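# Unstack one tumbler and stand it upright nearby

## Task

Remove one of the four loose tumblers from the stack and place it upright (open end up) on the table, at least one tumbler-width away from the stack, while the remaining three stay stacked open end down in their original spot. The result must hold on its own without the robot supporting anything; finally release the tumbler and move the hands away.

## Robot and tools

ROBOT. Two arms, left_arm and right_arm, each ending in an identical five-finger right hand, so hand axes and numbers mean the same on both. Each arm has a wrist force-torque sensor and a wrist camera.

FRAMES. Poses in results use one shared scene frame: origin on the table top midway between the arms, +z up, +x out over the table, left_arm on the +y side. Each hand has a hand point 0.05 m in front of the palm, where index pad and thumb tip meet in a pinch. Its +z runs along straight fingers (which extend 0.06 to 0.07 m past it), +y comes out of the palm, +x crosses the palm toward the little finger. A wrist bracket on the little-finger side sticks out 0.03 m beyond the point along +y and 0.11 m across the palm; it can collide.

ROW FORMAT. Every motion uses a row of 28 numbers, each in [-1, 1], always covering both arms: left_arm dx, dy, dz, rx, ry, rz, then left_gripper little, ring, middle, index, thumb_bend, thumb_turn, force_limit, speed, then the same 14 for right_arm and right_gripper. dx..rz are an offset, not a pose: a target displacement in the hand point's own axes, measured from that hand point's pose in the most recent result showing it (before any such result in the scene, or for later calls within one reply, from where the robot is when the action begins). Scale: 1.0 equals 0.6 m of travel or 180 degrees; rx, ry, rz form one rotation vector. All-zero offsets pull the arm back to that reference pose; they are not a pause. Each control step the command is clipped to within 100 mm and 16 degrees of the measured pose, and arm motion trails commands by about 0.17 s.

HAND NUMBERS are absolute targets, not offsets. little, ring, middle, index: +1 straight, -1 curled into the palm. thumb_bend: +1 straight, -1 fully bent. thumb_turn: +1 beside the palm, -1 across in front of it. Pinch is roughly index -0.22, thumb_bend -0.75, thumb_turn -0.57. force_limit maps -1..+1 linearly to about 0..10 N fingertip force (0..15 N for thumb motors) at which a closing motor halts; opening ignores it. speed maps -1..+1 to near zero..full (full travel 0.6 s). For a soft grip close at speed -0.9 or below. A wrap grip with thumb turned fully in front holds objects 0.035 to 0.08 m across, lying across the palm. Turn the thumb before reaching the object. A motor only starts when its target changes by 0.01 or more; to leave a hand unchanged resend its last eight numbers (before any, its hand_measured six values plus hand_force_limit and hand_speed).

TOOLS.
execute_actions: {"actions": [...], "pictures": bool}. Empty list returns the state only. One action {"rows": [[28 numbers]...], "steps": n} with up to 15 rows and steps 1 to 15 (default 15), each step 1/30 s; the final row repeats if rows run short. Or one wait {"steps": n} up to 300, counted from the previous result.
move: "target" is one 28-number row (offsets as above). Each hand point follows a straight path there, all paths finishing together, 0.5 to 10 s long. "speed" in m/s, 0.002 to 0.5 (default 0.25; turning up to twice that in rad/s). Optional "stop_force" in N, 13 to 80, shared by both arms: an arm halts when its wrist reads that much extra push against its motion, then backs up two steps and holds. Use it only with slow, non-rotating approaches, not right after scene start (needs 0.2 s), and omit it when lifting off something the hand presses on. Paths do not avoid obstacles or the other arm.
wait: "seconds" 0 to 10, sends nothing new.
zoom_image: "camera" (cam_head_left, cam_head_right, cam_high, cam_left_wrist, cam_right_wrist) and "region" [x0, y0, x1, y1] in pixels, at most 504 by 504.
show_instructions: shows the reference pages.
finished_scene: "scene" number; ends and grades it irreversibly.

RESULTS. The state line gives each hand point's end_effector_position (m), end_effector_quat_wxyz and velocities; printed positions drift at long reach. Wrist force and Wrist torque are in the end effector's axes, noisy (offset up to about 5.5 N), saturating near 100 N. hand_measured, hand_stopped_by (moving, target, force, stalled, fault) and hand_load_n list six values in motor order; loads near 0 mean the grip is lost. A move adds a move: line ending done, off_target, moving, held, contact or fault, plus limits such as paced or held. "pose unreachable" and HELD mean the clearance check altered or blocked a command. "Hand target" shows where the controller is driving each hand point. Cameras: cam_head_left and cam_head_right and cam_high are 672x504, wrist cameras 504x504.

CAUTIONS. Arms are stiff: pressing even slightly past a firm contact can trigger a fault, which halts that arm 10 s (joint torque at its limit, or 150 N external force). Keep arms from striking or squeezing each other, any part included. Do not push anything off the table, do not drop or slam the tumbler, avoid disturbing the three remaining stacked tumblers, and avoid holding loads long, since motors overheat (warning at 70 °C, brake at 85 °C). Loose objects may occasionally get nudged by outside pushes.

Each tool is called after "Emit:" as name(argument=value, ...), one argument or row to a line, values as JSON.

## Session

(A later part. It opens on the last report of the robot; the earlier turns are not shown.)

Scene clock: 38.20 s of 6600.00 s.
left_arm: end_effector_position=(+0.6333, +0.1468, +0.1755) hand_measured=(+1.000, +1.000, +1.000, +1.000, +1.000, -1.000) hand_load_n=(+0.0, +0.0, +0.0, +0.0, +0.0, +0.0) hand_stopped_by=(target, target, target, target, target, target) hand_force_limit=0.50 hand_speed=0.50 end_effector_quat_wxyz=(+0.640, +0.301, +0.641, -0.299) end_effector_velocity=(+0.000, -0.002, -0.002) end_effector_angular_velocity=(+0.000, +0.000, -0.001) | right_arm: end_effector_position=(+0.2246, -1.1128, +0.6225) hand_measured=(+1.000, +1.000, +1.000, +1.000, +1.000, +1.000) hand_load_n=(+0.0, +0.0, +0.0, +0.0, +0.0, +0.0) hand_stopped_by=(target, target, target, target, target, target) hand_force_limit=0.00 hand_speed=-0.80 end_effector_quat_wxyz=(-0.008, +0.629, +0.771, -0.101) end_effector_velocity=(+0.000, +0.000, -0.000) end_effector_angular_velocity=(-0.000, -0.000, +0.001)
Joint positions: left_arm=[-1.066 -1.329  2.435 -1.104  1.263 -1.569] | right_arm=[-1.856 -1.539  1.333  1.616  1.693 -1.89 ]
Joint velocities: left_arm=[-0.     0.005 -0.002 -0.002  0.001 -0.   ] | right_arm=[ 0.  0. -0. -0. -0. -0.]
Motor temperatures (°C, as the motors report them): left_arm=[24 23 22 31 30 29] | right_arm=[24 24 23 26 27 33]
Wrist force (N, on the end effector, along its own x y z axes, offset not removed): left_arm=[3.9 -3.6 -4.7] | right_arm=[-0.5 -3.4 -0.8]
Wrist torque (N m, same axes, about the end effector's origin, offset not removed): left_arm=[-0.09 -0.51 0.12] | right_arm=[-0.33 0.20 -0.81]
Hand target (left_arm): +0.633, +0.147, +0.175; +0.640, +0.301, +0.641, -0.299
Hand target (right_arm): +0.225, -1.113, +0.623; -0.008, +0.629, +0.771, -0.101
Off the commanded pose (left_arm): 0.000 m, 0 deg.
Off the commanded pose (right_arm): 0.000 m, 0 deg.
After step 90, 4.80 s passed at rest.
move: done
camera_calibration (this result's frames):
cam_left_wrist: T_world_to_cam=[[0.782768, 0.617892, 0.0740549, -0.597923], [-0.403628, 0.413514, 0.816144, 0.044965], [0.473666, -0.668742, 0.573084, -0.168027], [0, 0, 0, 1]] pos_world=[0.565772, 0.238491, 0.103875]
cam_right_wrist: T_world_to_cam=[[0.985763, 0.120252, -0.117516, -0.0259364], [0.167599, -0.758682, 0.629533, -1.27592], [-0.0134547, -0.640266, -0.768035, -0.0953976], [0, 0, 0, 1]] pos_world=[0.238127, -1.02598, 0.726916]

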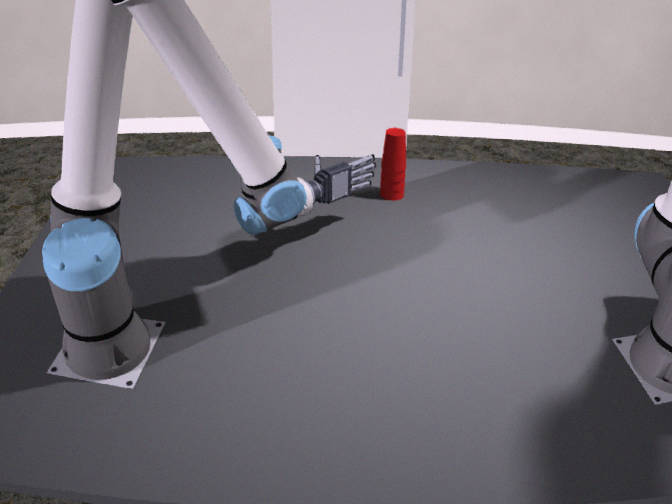

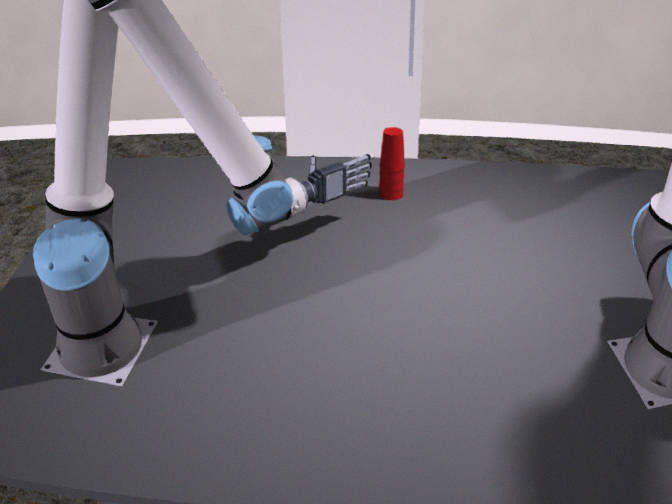

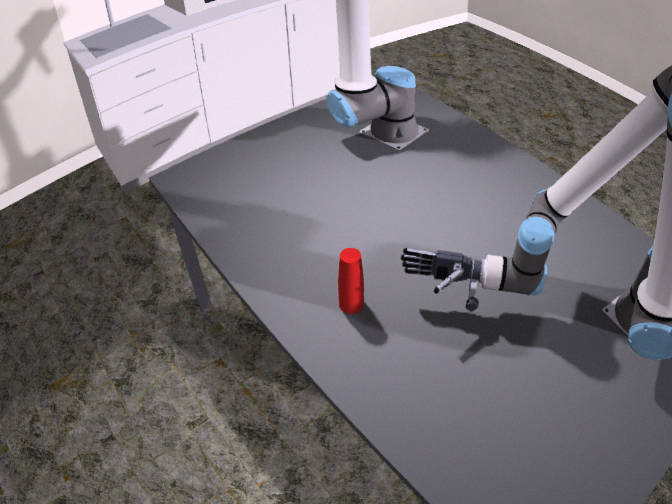

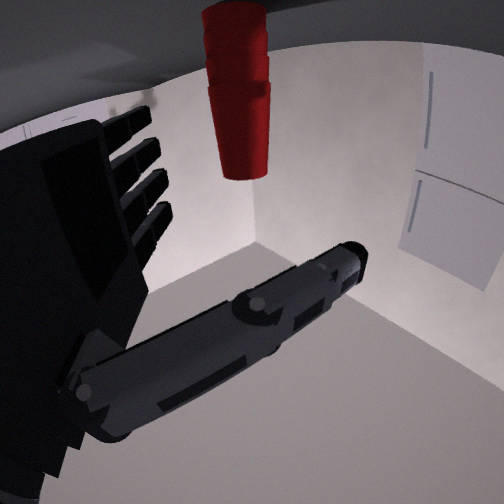

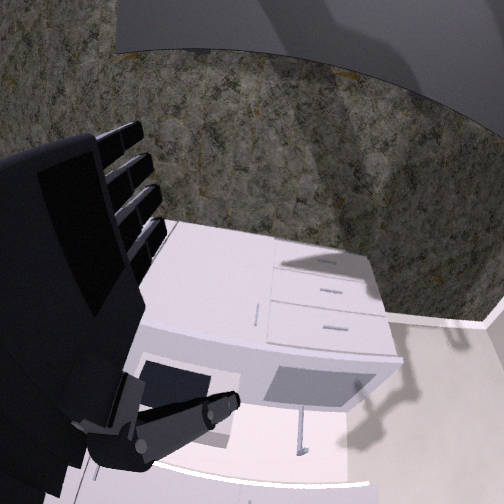

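Emit:
move(
  target=[0,0,0.3,0,0,0,1,1,1,1,1,-1,0.5,0.5,0,0,0,0,0,0,1,1,1,1,1,1,0,-0.8],
  speed=0.06,
)

Scene clock: 46.60 s of 6600.00 s.
left_arm: end_effector_position=(+0.7486, +0.0089, +0.1752) hand_measured=(+1.000, +1.000, +1.000, +1.000, +1.000, -1.000) hand_load_n=(+0.0, +0.0, +0.0, +0.0, +0.0, +0.0) hand_stopped_by=(target, target, target, target, target, target) hand_force_limit=0.50 hand_speed=0.50 end_effector_quat_wxyz=(+0.640, +0.301, +0.641, -0.299) end_effector_velocity=(+0.001, -0.002, +0.001) end_effector_angular_velocity=(-0.002, -0.000, +0.000) | right_arm: end_effector_position=(+0.2246, -1.1128, +0.6225) hand_measured=(+1.000, +1.000, +1.000, +1.000, +1.000, +1.000) hand_load_n=(+0.0, +0.0, +0.0, +0.0, +0.0, +0.0) hand_stopped_by=(target, target, target, target, target, target) hand_force_limit=0.00 hand_speed=-0.80 end_effector_quat_wxyz=(-0.008, +0.629, +0.771, -0.101) end_effector_velocity=(-0.000, +0.000, +0.000) end_effector_angular_velocity=(-0.000, +0.001, +0.001)
Joint positions: left_arm=[-0.972 -1.122  2.083 -0.959  1.356 -1.569] | right_arm=[-1.856 -1.539  1.333  1.616  1.693 -1.89 ]
Joint velocities: left_arm=[ 0.     0.002 -0.005  0.002 -0.    -0.001] | right_arm=[ 0.    -0.     0.    -0.     0.001 -0.001]
Motor temperatures (°C, as the motors report them): left_arm=[24 23 22 31 30 29] | right_arm=[24 24 23 26 27 33]
Wrist force (N, on the end effector, along its own x y z axes, offset not removed): left_arm=[-0.5 -5.4 0.4] | right_arm=[-2.1 1.9 -3.9]
Wrist torque (N m, same axes, about the end effector's origin, offset not removed): left_arm=[-0.54 -0.11 -0.16] | right_arm=[0.64 0.53 -0.34]
Hand target (left_arm): +0.749, +0.009, +0.175; +0.640, +0.301, +0.641, -0.299
Hand target (right_arm): +0.225, -1.113, +0.623; -0.008, +0.629, +0.771, -0.101
Off the commanded pose (left_arm): 0.000 m, 0 deg.
Off the commanded pose (right_arm): 0.000 m, 0 deg.
After step 90, 1.97 s passed at rest.
move: done
camera_calibration (this result's frames):
cam_left_wrist: T_world_to_cam=[[0.782763, 0.617894, 0.0740869, -0.602909], [-0.403656, 0.413504, 0.816135, 0.148859], [0.47365, -0.668746, 0.573092, -0.314657], [0, 0, 0, 1]] pos_world=[0.68106, 0.100555, 0.103506]
cam_right_wrist: T_world_to_cam=[[0.985763, 0.120252, -0.117516, -0.0259363], [0.167599, -0.758682, 0.629533, -1.27592], [-0.0134547, -0.640266, -0.768035, -0.0953976], [0, 0, 0, 1]] pos_world=[0.238127, -1.02598, 0.726916]

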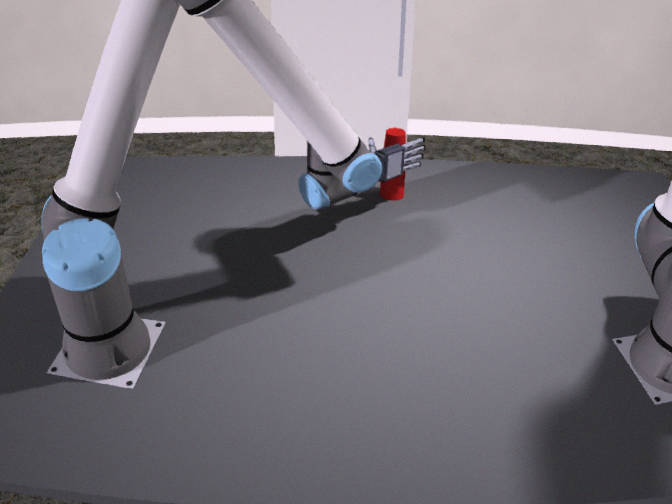

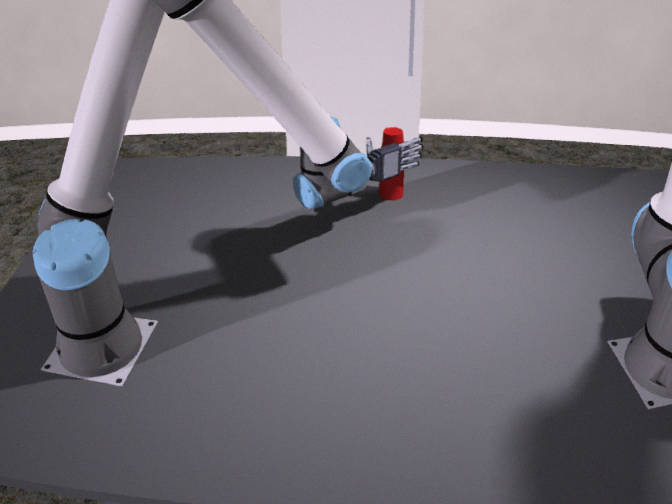

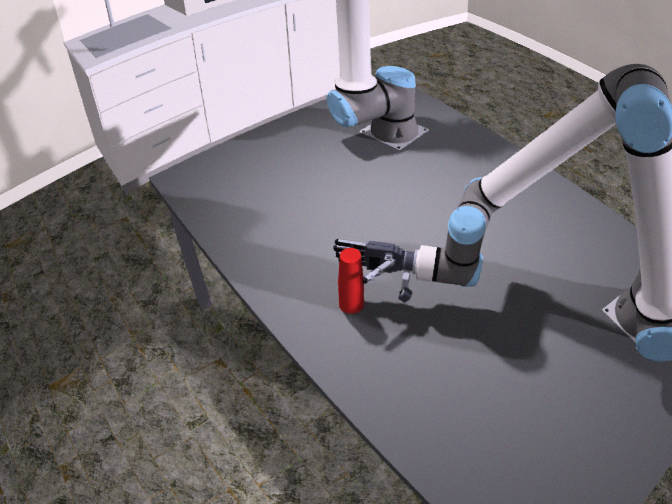

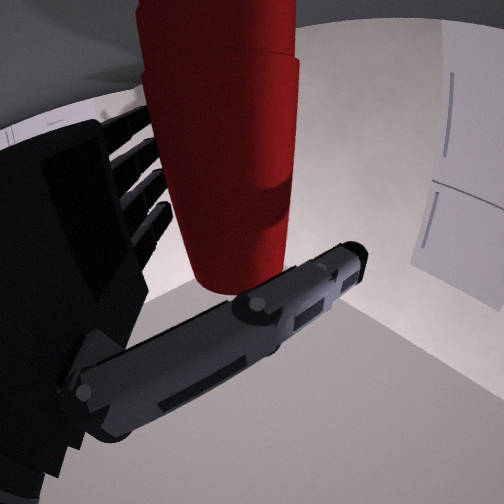

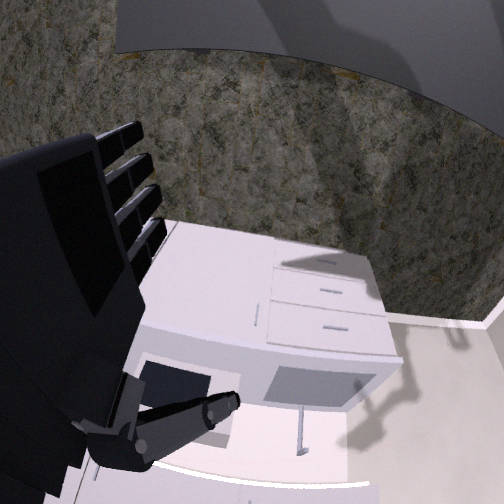

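Looks good; advance a bit cautiously.

Emit:
move(
  target=[0,0,0.065,0,0,0,1,1,1,1,1,-1,0.5,0.5,0,0,0,0,0,0,1,1,1,1,1,1,0,-0.8],
  speed=0.03,
)

Scene clock: 50.13 s of 6600.00 s.
left_arm: end_effector_position=(+0.7734, -0.0208, +0.1751) hand_measured=(+1.000, +1.000, +1.000, +1.000, +1.000, -1.000) hand_load_n=(+0.0, +0.0, +0.0, +0.0, +0.0, +0.0) hand_stopped_by=(target, target, target, target, target, target) hand_force_limit=0.50 hand_speed=0.50 end_effector_quat_wxyz=(+0.640, +0.301, +0.641, -0.299) end_effector_velocity=(+0.002, -0.002, -0.000) end_effector_angular_velocity=(-0.000, +0.000, +0.000) | right_arm: end_effector_position=(+0.2246, -1.1128, +0.6225) hand_measured=(+1.000, +1.000, +1.000, +1.000, +1.000, +1.000) hand_load_n=(+0.0, +0.0, +0.0, +0.0, +0.0, +0.0) hand_stopped_by=(target, target, target, target, target, target) hand_force_limit=0.00 hand_speed=-0.80 end_effector_quat_wxyz=(-0.008, +0.629, +0.771, -0.101) end_effector_velocity=(-0.000, -0.000, -0.000) end_effector_angular_velocity=(+0.000, +0.001, -0.001)
Joint positions: left_arm=[-0.959 -1.079  2.004 -0.924  1.369 -1.569] | right_arm=[-1.856 -1.539  1.333  1.616  1.693 -1.89 ]
Joint velocities: left_arm=[ 0.001  0.003 -0.005  0.002  0.    -0.001] | right_arm=[-0.     0.     0.     0.     0.001  0.   ]
Motor temperatures (°C, as the motors report them): left_arm=[24 23 22 31 30 29] | right_arm=[24 24 23 26 27 33]
Wrist force (N, on the end effector, along its own x y z axes, offset not removed): left_arm=[-3.0 -4.6 -2.3] | right_arm=[-0.8 3.1 1.9]
Wrist torque (N m, same axes, about the end effector's origin, offset not removed): left_arm=[-0.31 0.47 -0.24] | right_arm=[0.35 0.07 -0.34]
Hand target (left_arm): +0.774, -0.021, +0.175; +0.640, +0.301, +0.641, -0.299
Hand target (right_arm): +0.225, -1.113, +0.623; -0.008, +0.629, +0.771, -0.101
Off the commanded pose (left_arm): 0.000 m, 0 deg.
Off the commanded pose (right_arm): 0.000 m, 0 deg.
move: done
camera_calibration (this result's frames):
cam_left_wrist: T_world_to_cam=[[0.78276, 0.6179, 0.0740688, -0.603977], [-0.403652, 0.413518, 0.81613, 0.171229], [0.473658, -0.668732, 0.573102, -0.346251], [0, 0, 0, 1]] pos_world=[0.70589, 0.0708418, 0.103428]
cam_right_wrist: T_world_to_cam=[[0.985763, 0.120252, -0.117516, -0.0259363], [0.1676, -0.758682, 0.629533, -1.27592], [-0.0134548, -0.640266, -0.768035, -0.0953976], [0, 0, 0, 1]] pos_world=[0.238127, -1.02598, 0.726916]

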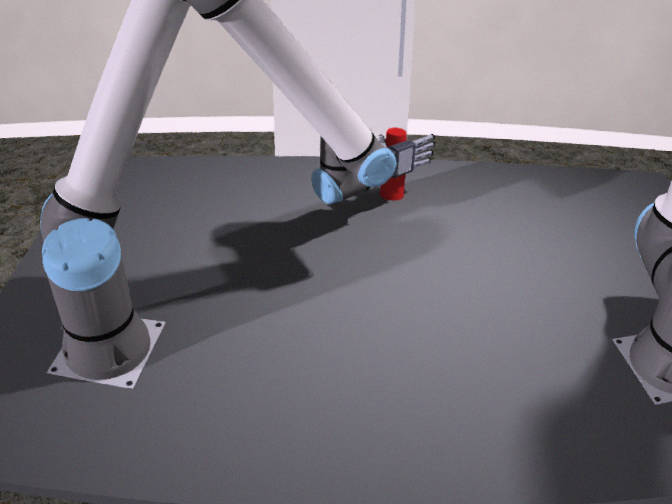

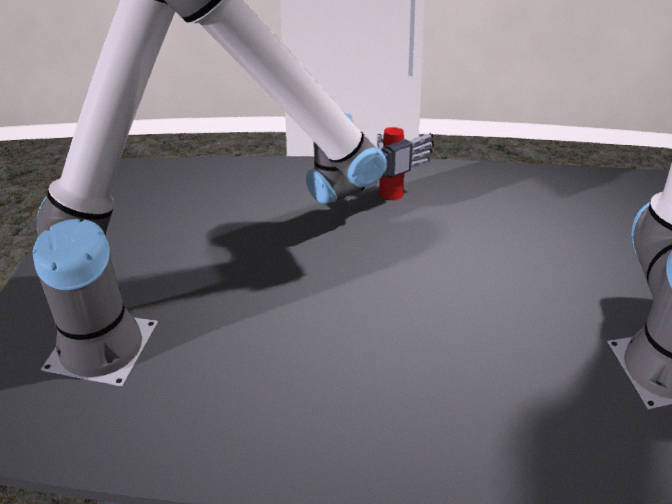

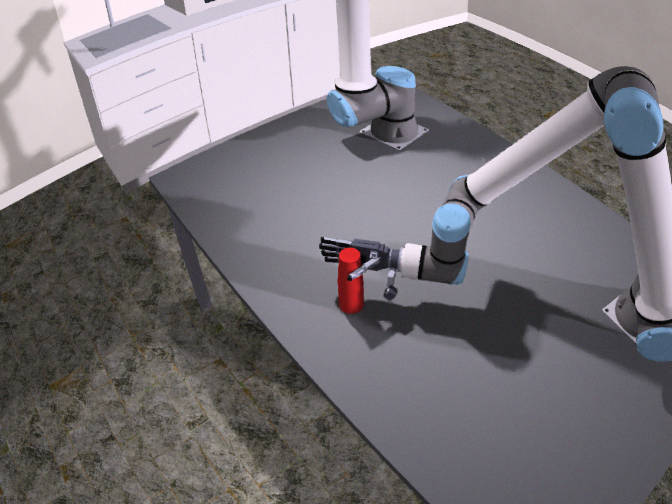

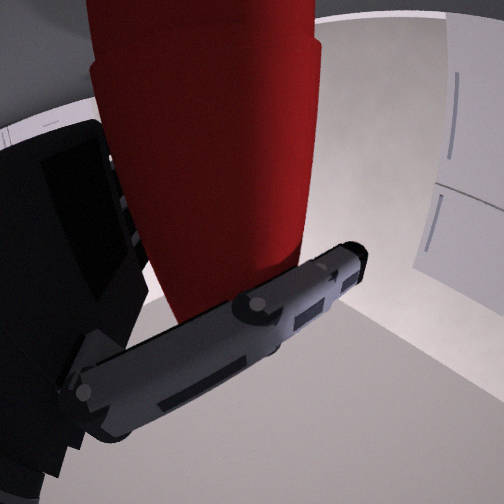

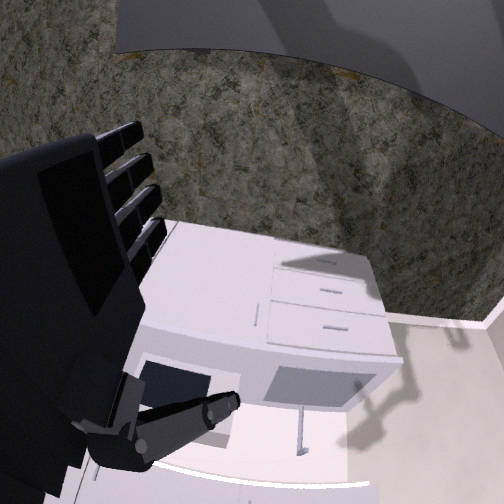

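Grasp.

Emit:
move(
  target=[0,0,0.01,0,0,0,1,-1,-1,-1,-1,-1,0,-0.6,0,0,0,0,0,0,1,1,1,1,1,1,0,-0.8],
  speed=0.02,
)

Emit:
move(
  target=[-0.3,0,0,0,0,0,1,-1,-1,-1,-1,-1,0,-0.6,0,0,0,0,0,0,1,1,1,1,1,1,0,-0.8],
  speed=0.06,
)

Scene clock: 54.47 s of 6600.00 s.
left_arm: end_effector_position=(+0.7773, -0.0254, +0.1751) hand_measured=(+1.000, -0.152, -0.174, -0.194, +0.314, -1.000) hand_load_n=(+0.0, +2.0, +5.0, +8.5, +12.5, +3.0) hand_stopped_by=(target, force, force, force, force, target) hand_force_limit=0.00 hand_speed=-0.60 end_effector_quat_wxyz=(+0.640, +0.301, +0.640, -0.299) end_effector_velocity=(-0.000, -0.000, +0.001) end_effector_angular_velocity=(+0.000, -0.002, +0.000) | right_arm: end_effector_position=(+0.2246, -1.1128, +0.6225) hand_measured=(+1.000, +1.000, +1.000, +1.000, +1.000, +1.000) hand_load_n=(+0.0, +0.0, +0.0, +0.0, +0.0, +0.0) hand_stopped_by=(target, target, target, target, target, target) hand_force_limit=0.00 hand_speed=-0.80 end_effector_quat_wxyz=(-0.008, +0.629, +0.771, -0.101) end_effector_velocity=(+0.000, -0.000, +0.000) end_effector_angular_velocity=(-0.000, -0.000, -0.000)
Joint positions: left_arm=[-0.957 -1.072  1.992 -0.918  1.371 -1.569] | right_arm=[-1.856 -1.539  1.333  1.616  1.693 -1.89 ]
Joint velocities: left_arm=[-0.    -0.001  0.    -0.    -0.001  0.002] | right_arm=[ 0.     0.    -0.     0.    -0.     0.001]
Motor temperatures (°C, as the motors report them): left_arm=[24 23 22 31 30 29] | right_arm=[24 24 23 26 27 33]
Wrist force (N, on the end effector, along its own x y z axes, offset not removed): left_arm=[-5.3 -5.4 -2.3] | right_arm=[0.3 -5.2 -3.8]
Wrist torque (N m, same axes, about the end effector's origin, offset not removed): left_arm=[-0.43 0.39 -0.39] | right_arm=[-0.25 0.23 -0.30]
Hand target (left_arm): +0.777, -0.025, +0.175; +0.640, +0.301, +0.641, -0.299
Hand target (right_arm): +0.225, -1.113, +0.623; -0.008, +0.629, +0.771, -0.101
Off the commanded pose (left_arm): 0.000 m, 0 deg.
Off the commanded pose (right_arm): 0.000 m, 0 deg.
move: done
camera_calibration (this result's frames):
cam_left_wrist: T_world_to_cam=[[0.782759, 0.6179, 0.0740821, -0.604143], [-0.403672, 0.413527, 0.816116, 0.17471], [0.473643, -0.668727, 0.573121, -0.351159], [0, 0, 0, 1]] pos_world=[0.709748, 0.0662235, 0.103429]
cam_right_wrist: T_world_to_cam=[[0.985763, 0.120252, -0.117516, -0.0259364], [0.167599, -0.758682, 0.629533, -1.27592], [-0.0134548, -0.640266, -0.768035, -0.0953976], [0, 0, 0, 1]] pos_world=[0.238127, -1.02598, 0.726916]

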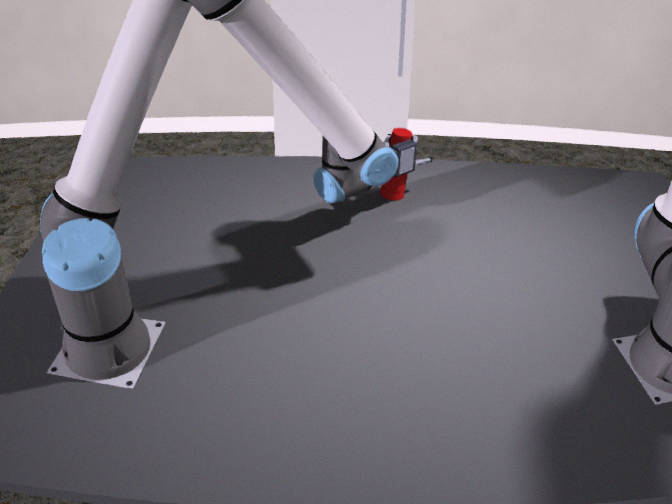

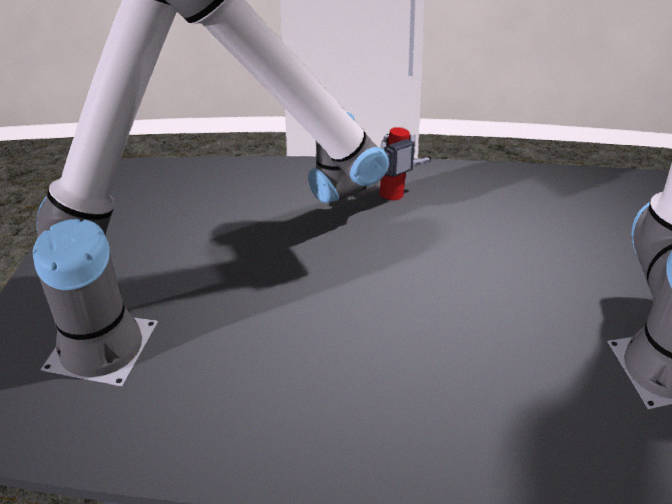

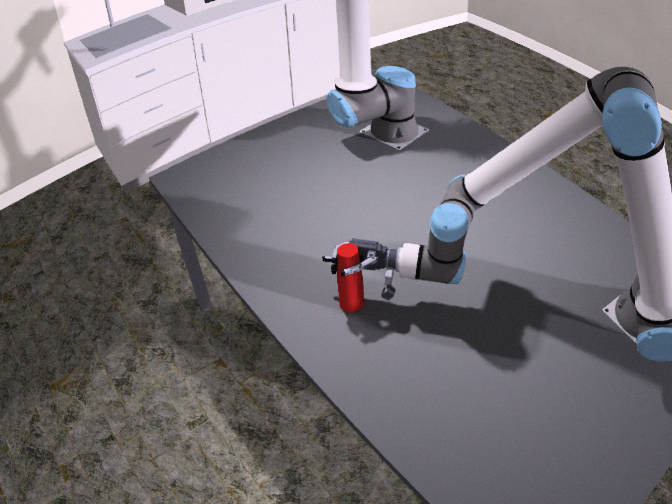

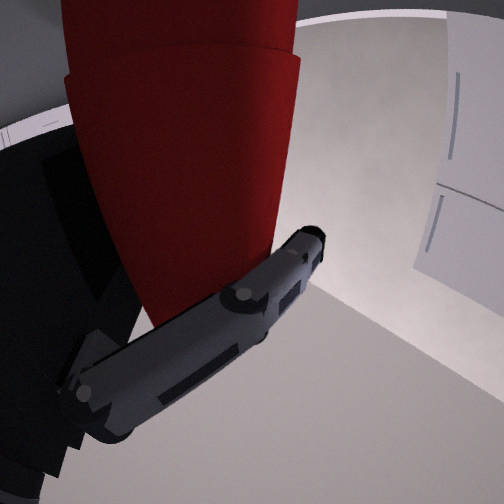

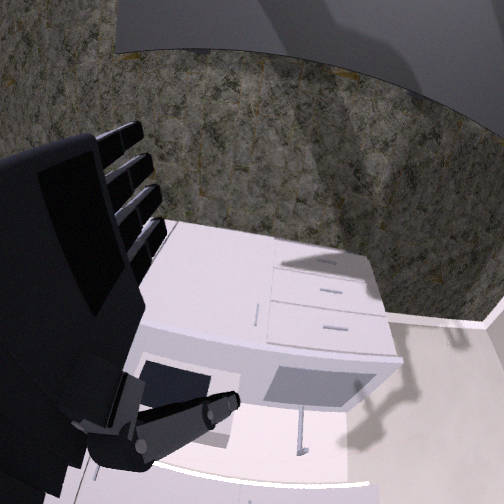

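Scene clock: 57.87 s of 6600.00 s.
left_arm: end_effector_position=(+0.7773, -0.0259, +0.3548) hand_measured=(+1.000, -0.152, -0.174, -0.194, +0.314, -1.000) hand_load_n=(+0.0, +2.0, +4.5, +8.5, +12.5, +2.5) hand_stopped_by=(target, force, force, force, force, target) hand_force_limit=0.00 hand_speed=-0.60 end_effector_quat_wxyz=(+0.640, +0.301, +0.640, -0.299) end_effector_velocity=(-0.000, -0.001, +0.003) end_effector_angular_velocity=(-0.001, -0.001, -0.001) | right_arm: end_effector_position=(+0.2246, -1.1128, +0.6225) hand_measured=(+1.000, +1.000, +1.000, +1.000, +1.000, +1.000) hand_load_n=(+0.0, +0.0, +0.0, +0.0, +0.0, +0.0) hand_stopped_by=(target, target, target, target, target, target) hand_force_limit=0.00 hand_speed=-0.80 end_effector_quat_wxyz=(-0.008, +0.629, +0.771, -0.101) end_effector_velocity=(-0.000, -0.000, +0.000) end_effector_angular_velocity=(-0.000, -0.000, -0.004)
Joint positions: left_arm=[-0.957 -1.29   1.895 -0.604  1.371 -1.569] | right_arm=[-1.856 -1.539  1.333  1.616  1.693 -1.89 ]
Joint velocities: left_arm=[-0.    -0.002 -0.003  0.004  0.001  0.   ] | right_arm=[-0.     0.    -0.     0.     0.     0.004]
Motor temperatures (°C, as the motors report them): left_arm=[24 23 22 31 30 29] | right_arm=[24 24 23 26 27 33]
Wrist force (N, on the end effector, along its own x y z axes, offset not removed): left_arm=[-0.1 -1.3 -0.5] | right_arm=[2.5 0.2 0.8]
Wrist torque (N m, same axes, about the end effector's origin, offset not removed): left_arm=[0.21 0.05 0.06] | right_arm=[0.24 -0.21 0.15]
Hand target (left_arm): +0.777, -0.026, +0.355; +0.640, +0.301, +0.640, -0.299
Hand target (right_arm): +0.225, -1.113, +0.623; -0.008, +0.629, +0.771, -0.101
Off the commanded pose (left_arm): 0.000 m, 0 deg.
Off the commanded pose (right_arm): 0.000 m, 0 deg.
move: done
camera_calibration (this result's frames):
cam_left_wrist: T_world_to_cam=[[0.782755, 0.617897, 0.0741521, -0.617182], [-0.403724, 0.413501, 0.816103, 0.0282265], [0.473605, -0.668746, 0.573129, -0.45445], [0, 0, 0, 1]] pos_world=[0.709728, 0.0657719, 0.283188]
cam_right_wrist: T_world_to_cam=[[0.985763, 0.120252, -0.117516, -0.0259364], [0.167599, -0.758682, 0.629533, -1.27592], [-0.0134547, -0.640266, -0.768035, -0.0953975], [0, 0, 0, 1]] pos_world=[0.238127, -1.02598, 0.726916]

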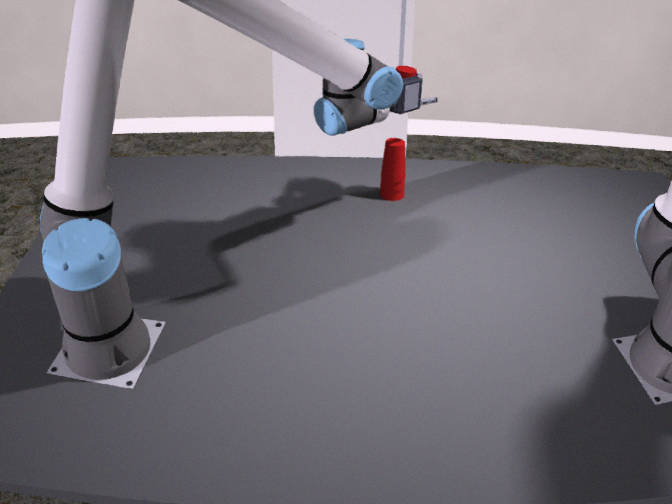

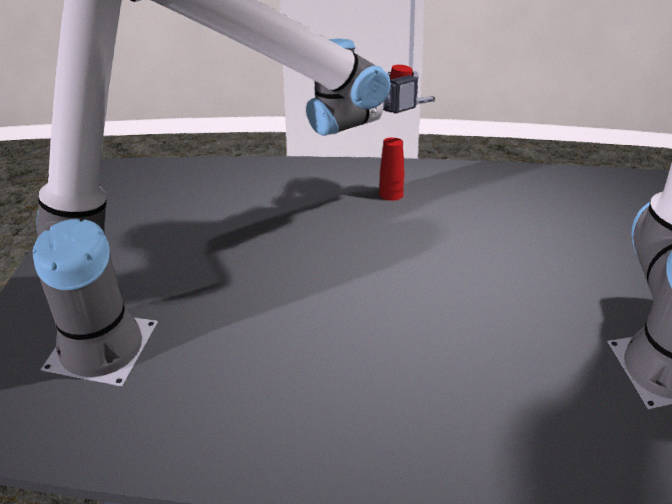

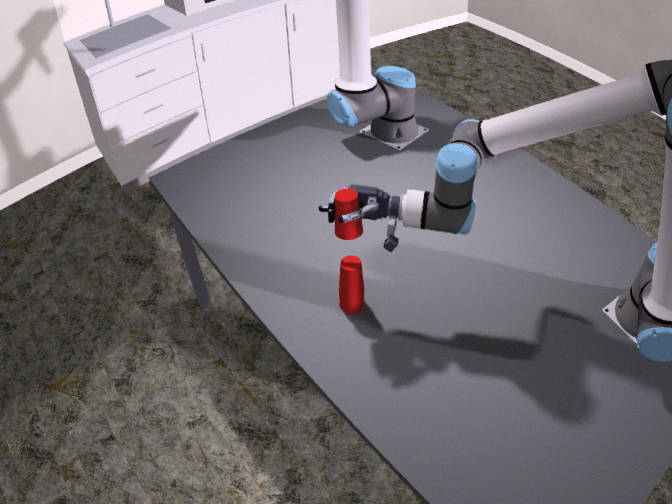

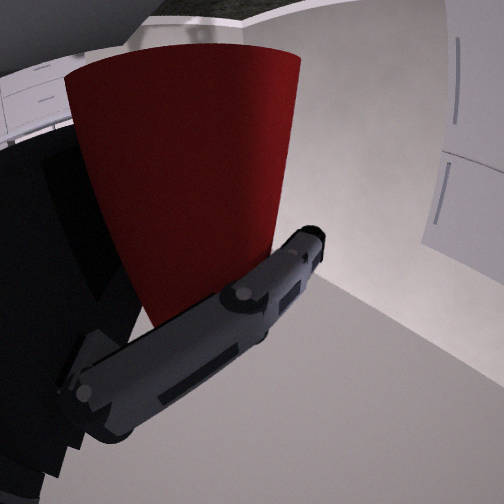

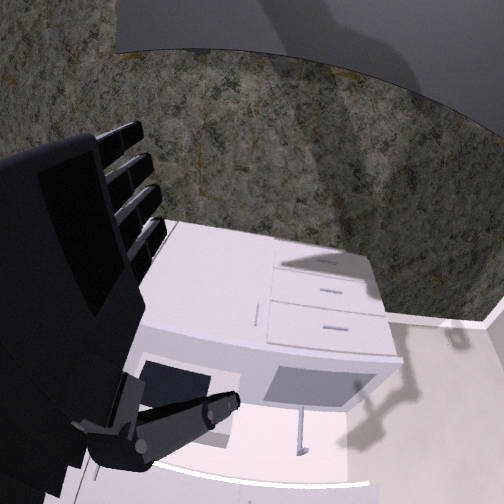

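Emit:
move(
  target=[0,0,-0.4,0,0,0,1,-1,-1,-1,-1,-1,0,-0.6,0,0,0,0,0,0,1,1,1,1,1,1,0,-0.8],
  speed=0.15,
)

Emit:
move(
  target=[0,0,0,0,0,-0.99,1,-1,-1,-1,-1,-1,0,-0.6,0,0,0,0,0,0,1,1,1,1,1,1,0,-0.8],
  speed=0.3,
)

Scene clock: 63.83 s of 6600.00 s.
left_arm: end_effector_position=(+0.6235, +0.1581, +0.3553) hand_measured=(+1.000, -0.152, -0.174, -0.194, +0.314, -1.000) hand_load_n=(+0.0, +2.0, +4.5, +8.5, +12.5, +2.5) hand_stopped_by=(target, force, force, force, force, target) hand_force_limit=0.00 hand_speed=-0.60 end_effector_quat_wxyz=(+0.640, +0.301, +0.640, -0.299) end_effector_velocity=(-0.002, +0.001, -0.000) end_effector_angular_velocity=(+0.000, +0.001, -0.003) | right_arm: end_effector_position=(+0.2246, -1.1128, +0.6225) hand_measured=(+1.000, +1.000, +1.000, +1.000, +1.000, +1.000) hand_load_n=(+0.0, +0.0, +0.0, +0.0, +0.0, +0.0) hand_stopped_by=(target, target, target, target, target, target) hand_force_limit=0.00 hand_speed=-0.80 end_effector_quat_wxyz=(-0.008, +0.629, +0.771, -0.101) end_effector_velocity=(-0.000, +0.000, +0.000) end_effector_angular_velocity=(-0.001, +0.000, +0.000)
Joint positions: left_arm=[-1.078 -1.684  2.332 -0.647  1.25  -1.569] | right_arm=[-1.856 -1.539  1.333  1.616  1.693 -1.89 ]
Joint velocities: left_arm=[-0.002 -0.005  0.004  0.002  0.001 -0.001] | right_arm=[-0.    -0.    -0.    -0.     0.    -0.001]
Motor temperatures (°C, as the motors report them): left_arm=[24 23 22 31 30 29] | right_arm=[24 24 23 26 27 33]
Wrist force (N, on the end effector, along its own x y z axes, offset not removed): left_arm=[-2.2 -1.5 -1.2] | right_arm=[3.2 -4.5 -0.7]
Wrist torque (N m, same axes, about the end effector's origin, offset not removed): left_arm=[0.10 0.30 -0.13] | right_arm=[-0.49 -0.31 -0.05]
Hand target (left_arm): +0.623, +0.158, +0.355; +0.640, +0.301, +0.640, -0.299
Hand target (right_arm): +0.225, -1.113, +0.623; -0.008, +0.629, +0.771, -0.101
Off the commanded pose (left_arm): 0.000 m, 0 deg.
Off the commanded pose (right_arm): 0.000 m, 0 deg.
After step 90, 0.80 s passed at rest.
move: done
camera_calibration (this result's frames):
cam_left_wrist: T_world_to_cam=[[0.782768, 0.617882, 0.0741336, -0.610552], [-0.403698, 0.413512, 0.81611, -0.110333], [0.473604, -0.668753, 0.573122, -0.258867], [0, 0, 0, 1]] pos_world=[0.55598, 0.249755, 0.283669]
cam_right_wrist: T_world_to_cam=[[0.985763, 0.120252, -0.117516, -0.0259363], [0.167599, -0.758682, 0.629533, -1.27592], [-0.0134547, -0.640266, -0.768035, -0.0953975], [0, 0, 0, 1]] pos_world=[0.238127, -1.02598, 0.726916]

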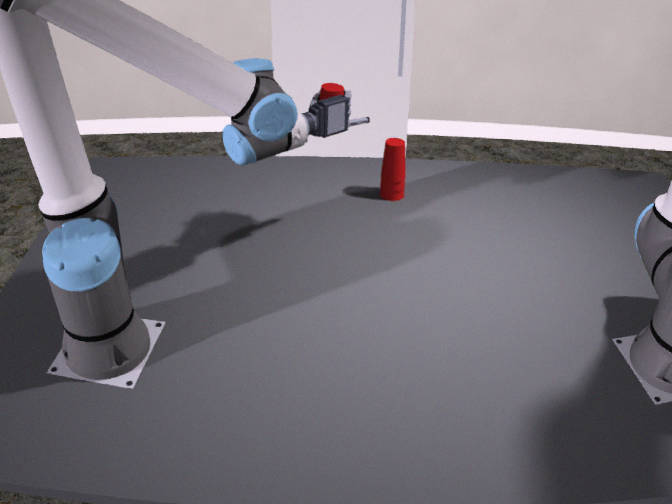

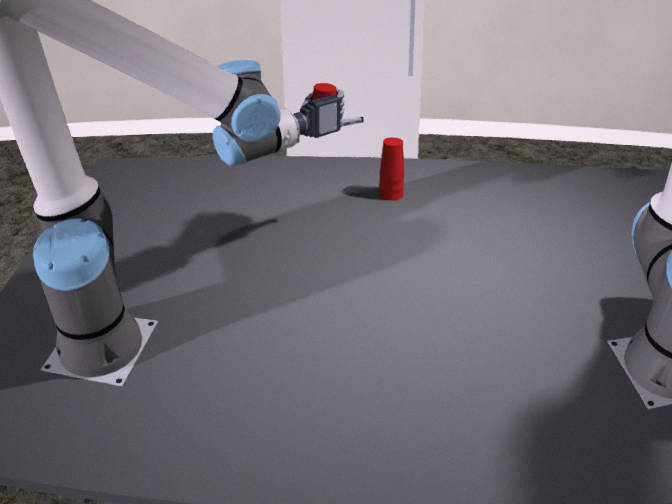

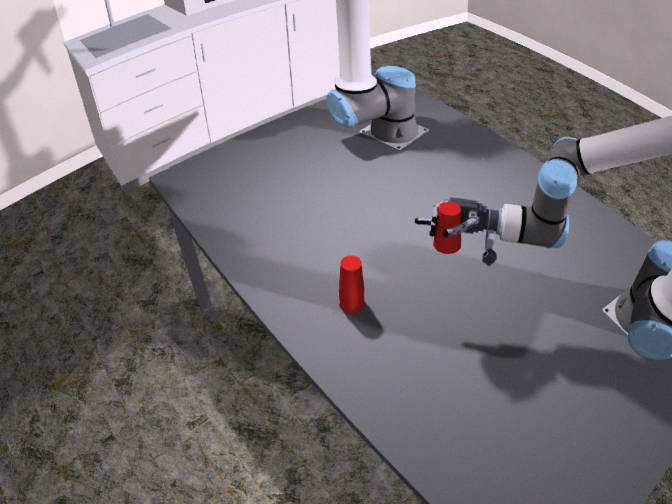

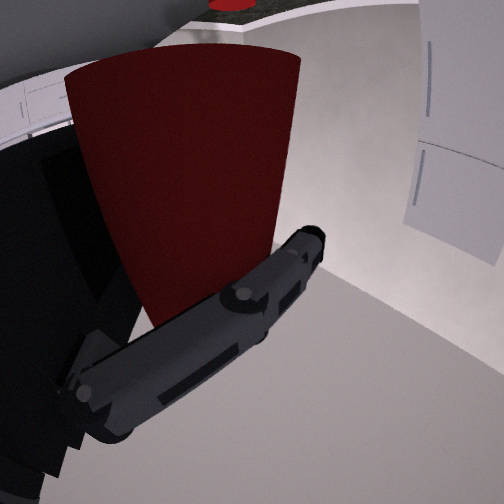

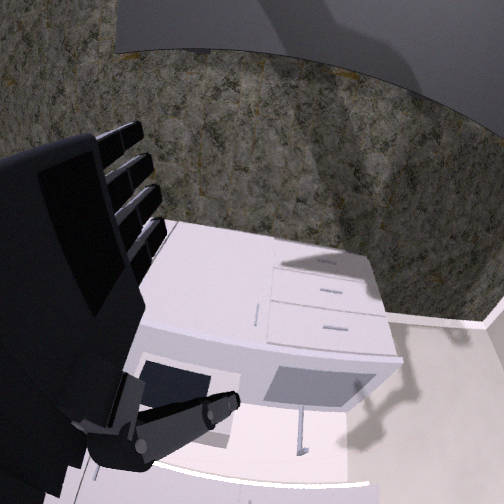

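Scene clock: 69.60 s of 6600.00 s.
left_arm: end_effector_position=(+0.6236, +0.1582, +0.3553) hand_measured=(+1.000, -0.152, -0.174, -0.194, +0.314, -1.000) hand_load_n=(+0.0, +2.0, +4.5, +8.5, +12.5, +2.5) hand_stopped_by=(target, force, force, force, force, target) hand_force_limit=0.00 hand_speed=-0.60 end_effector_quat_wxyz=(+0.288, +0.636, -0.311, +0.645) end_effector_velocity=(-0.001, -0.002, +0.000) end_effector_angular_velocity=(-0.007, +0.008, -0.004) | right_arm: end_effector_position=(+0.2246, -1.1128, +0.6225) hand_measured=(+1.000, +1.000, +1.000, +1.000, +1.000, +1.000) hand_load_n=(+0.0, +0.0, +0.0, +0.0, +0.0, +0.0) hand_stopped_by=(target, target, target, target, target, target) hand_force_limit=0.00 hand_speed=-0.80 end_effector_quat_wxyz=(-0.008, +0.629, +0.771, -0.101) end_effector_velocity=(+0.000, +0.000, -0.000) end_effector_angular_velocity=(+0.000, +0.000, +0.000)
Joint positions: left_arm=[-0.784 -1.704  2.215 -0.51   1.544 -4.678] | right_arm=[-1.856 -1.539  1.333  1.616  1.693 -1.89 ]
Joint velocities: left_arm=[-0.001  0.001 -0.    -0.002  0.003 -0.011] | right_arm=[ 0. -0.  0.  0.  0.  0.]
Motor temperatures (°C, as the motors report them): left_arm=[24 23 22 31 30 29] | right_arm=[24 24 23 26 27 33]
Wrist force (N, on the end effector, along its own x y z axes, offset not removed): left_arm=[-3.0 -3.9 -0.4] | right_arm=[0.6 0.2 -7.0]
Wrist torque (N m, same axes, about the end effector's origin, offset not removed): left_arm=[-0.23 0.22 -0.13] | right_arm=[0.76 0.37 -0.27]
Hand target (left_arm): +0.624, +0.158, +0.355; +0.289, +0.636, -0.311, +0.645
Hand target (right_arm): +0.225, -1.113, +0.623; -0.008, +0.629, +0.771, -0.101
Off the commanded pose (left_arm): 0.000 m, 0 deg.
Off the commanded pose (right_arm): 0.000 m, 0 deg.
move: done
camera_calibration (this result's frames):
cam_left_wrist: T_world_to_cam=[[-0.746022, -0.657314, -0.106721, 0.608649], [-0.315259, 0.489779, -0.812852, 0.401218], [0.586569, -0.572761, -0.57261, 0.0626229], [0, 0, 0, 1]] pos_world=[0.543821, 0.239433, 0.426945]
cam_right_wrist: T_world_to_cam=[[0.985763, 0.120252, -0.117516, -0.0259366], [0.167599, -0.758682, 0.629533, -1.27592], [-0.0134548, -0.640266, -0.768035, -0.0953976], [0, 0, 0, 1]] pos_world=[0.238127, -1.02598, 0.726916]

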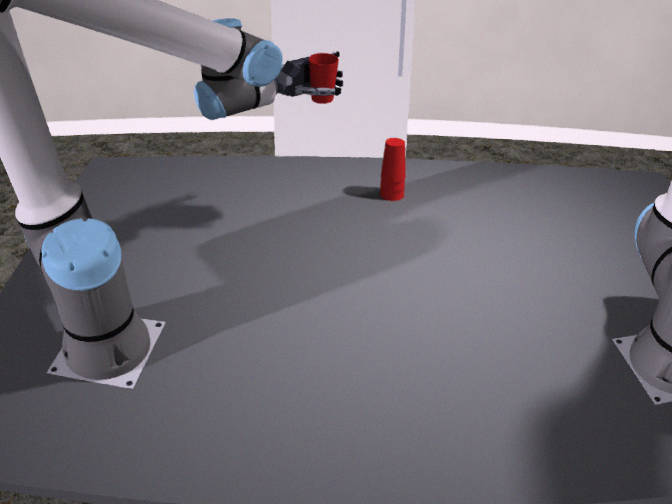

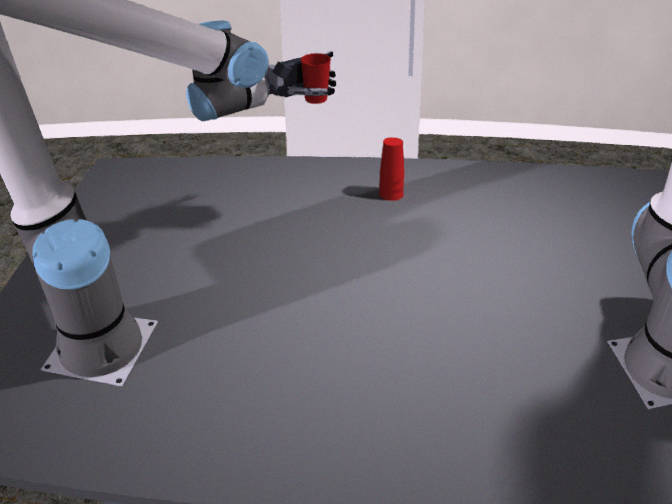

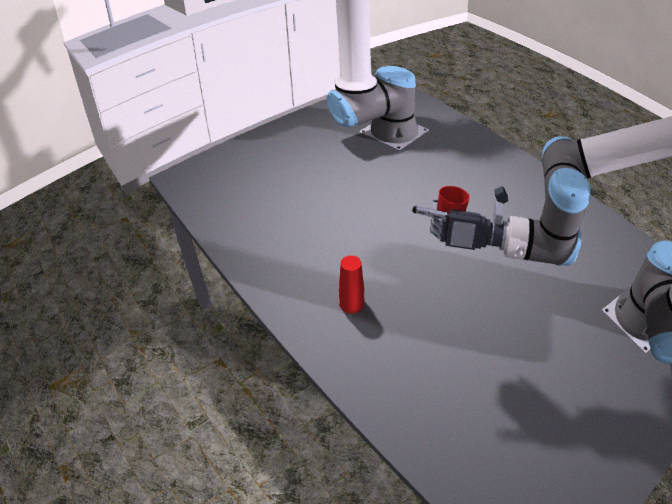

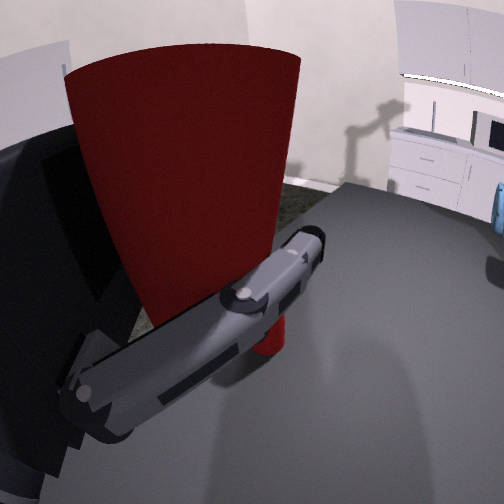

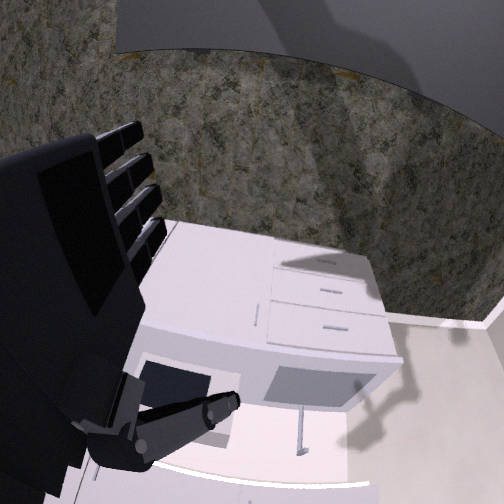

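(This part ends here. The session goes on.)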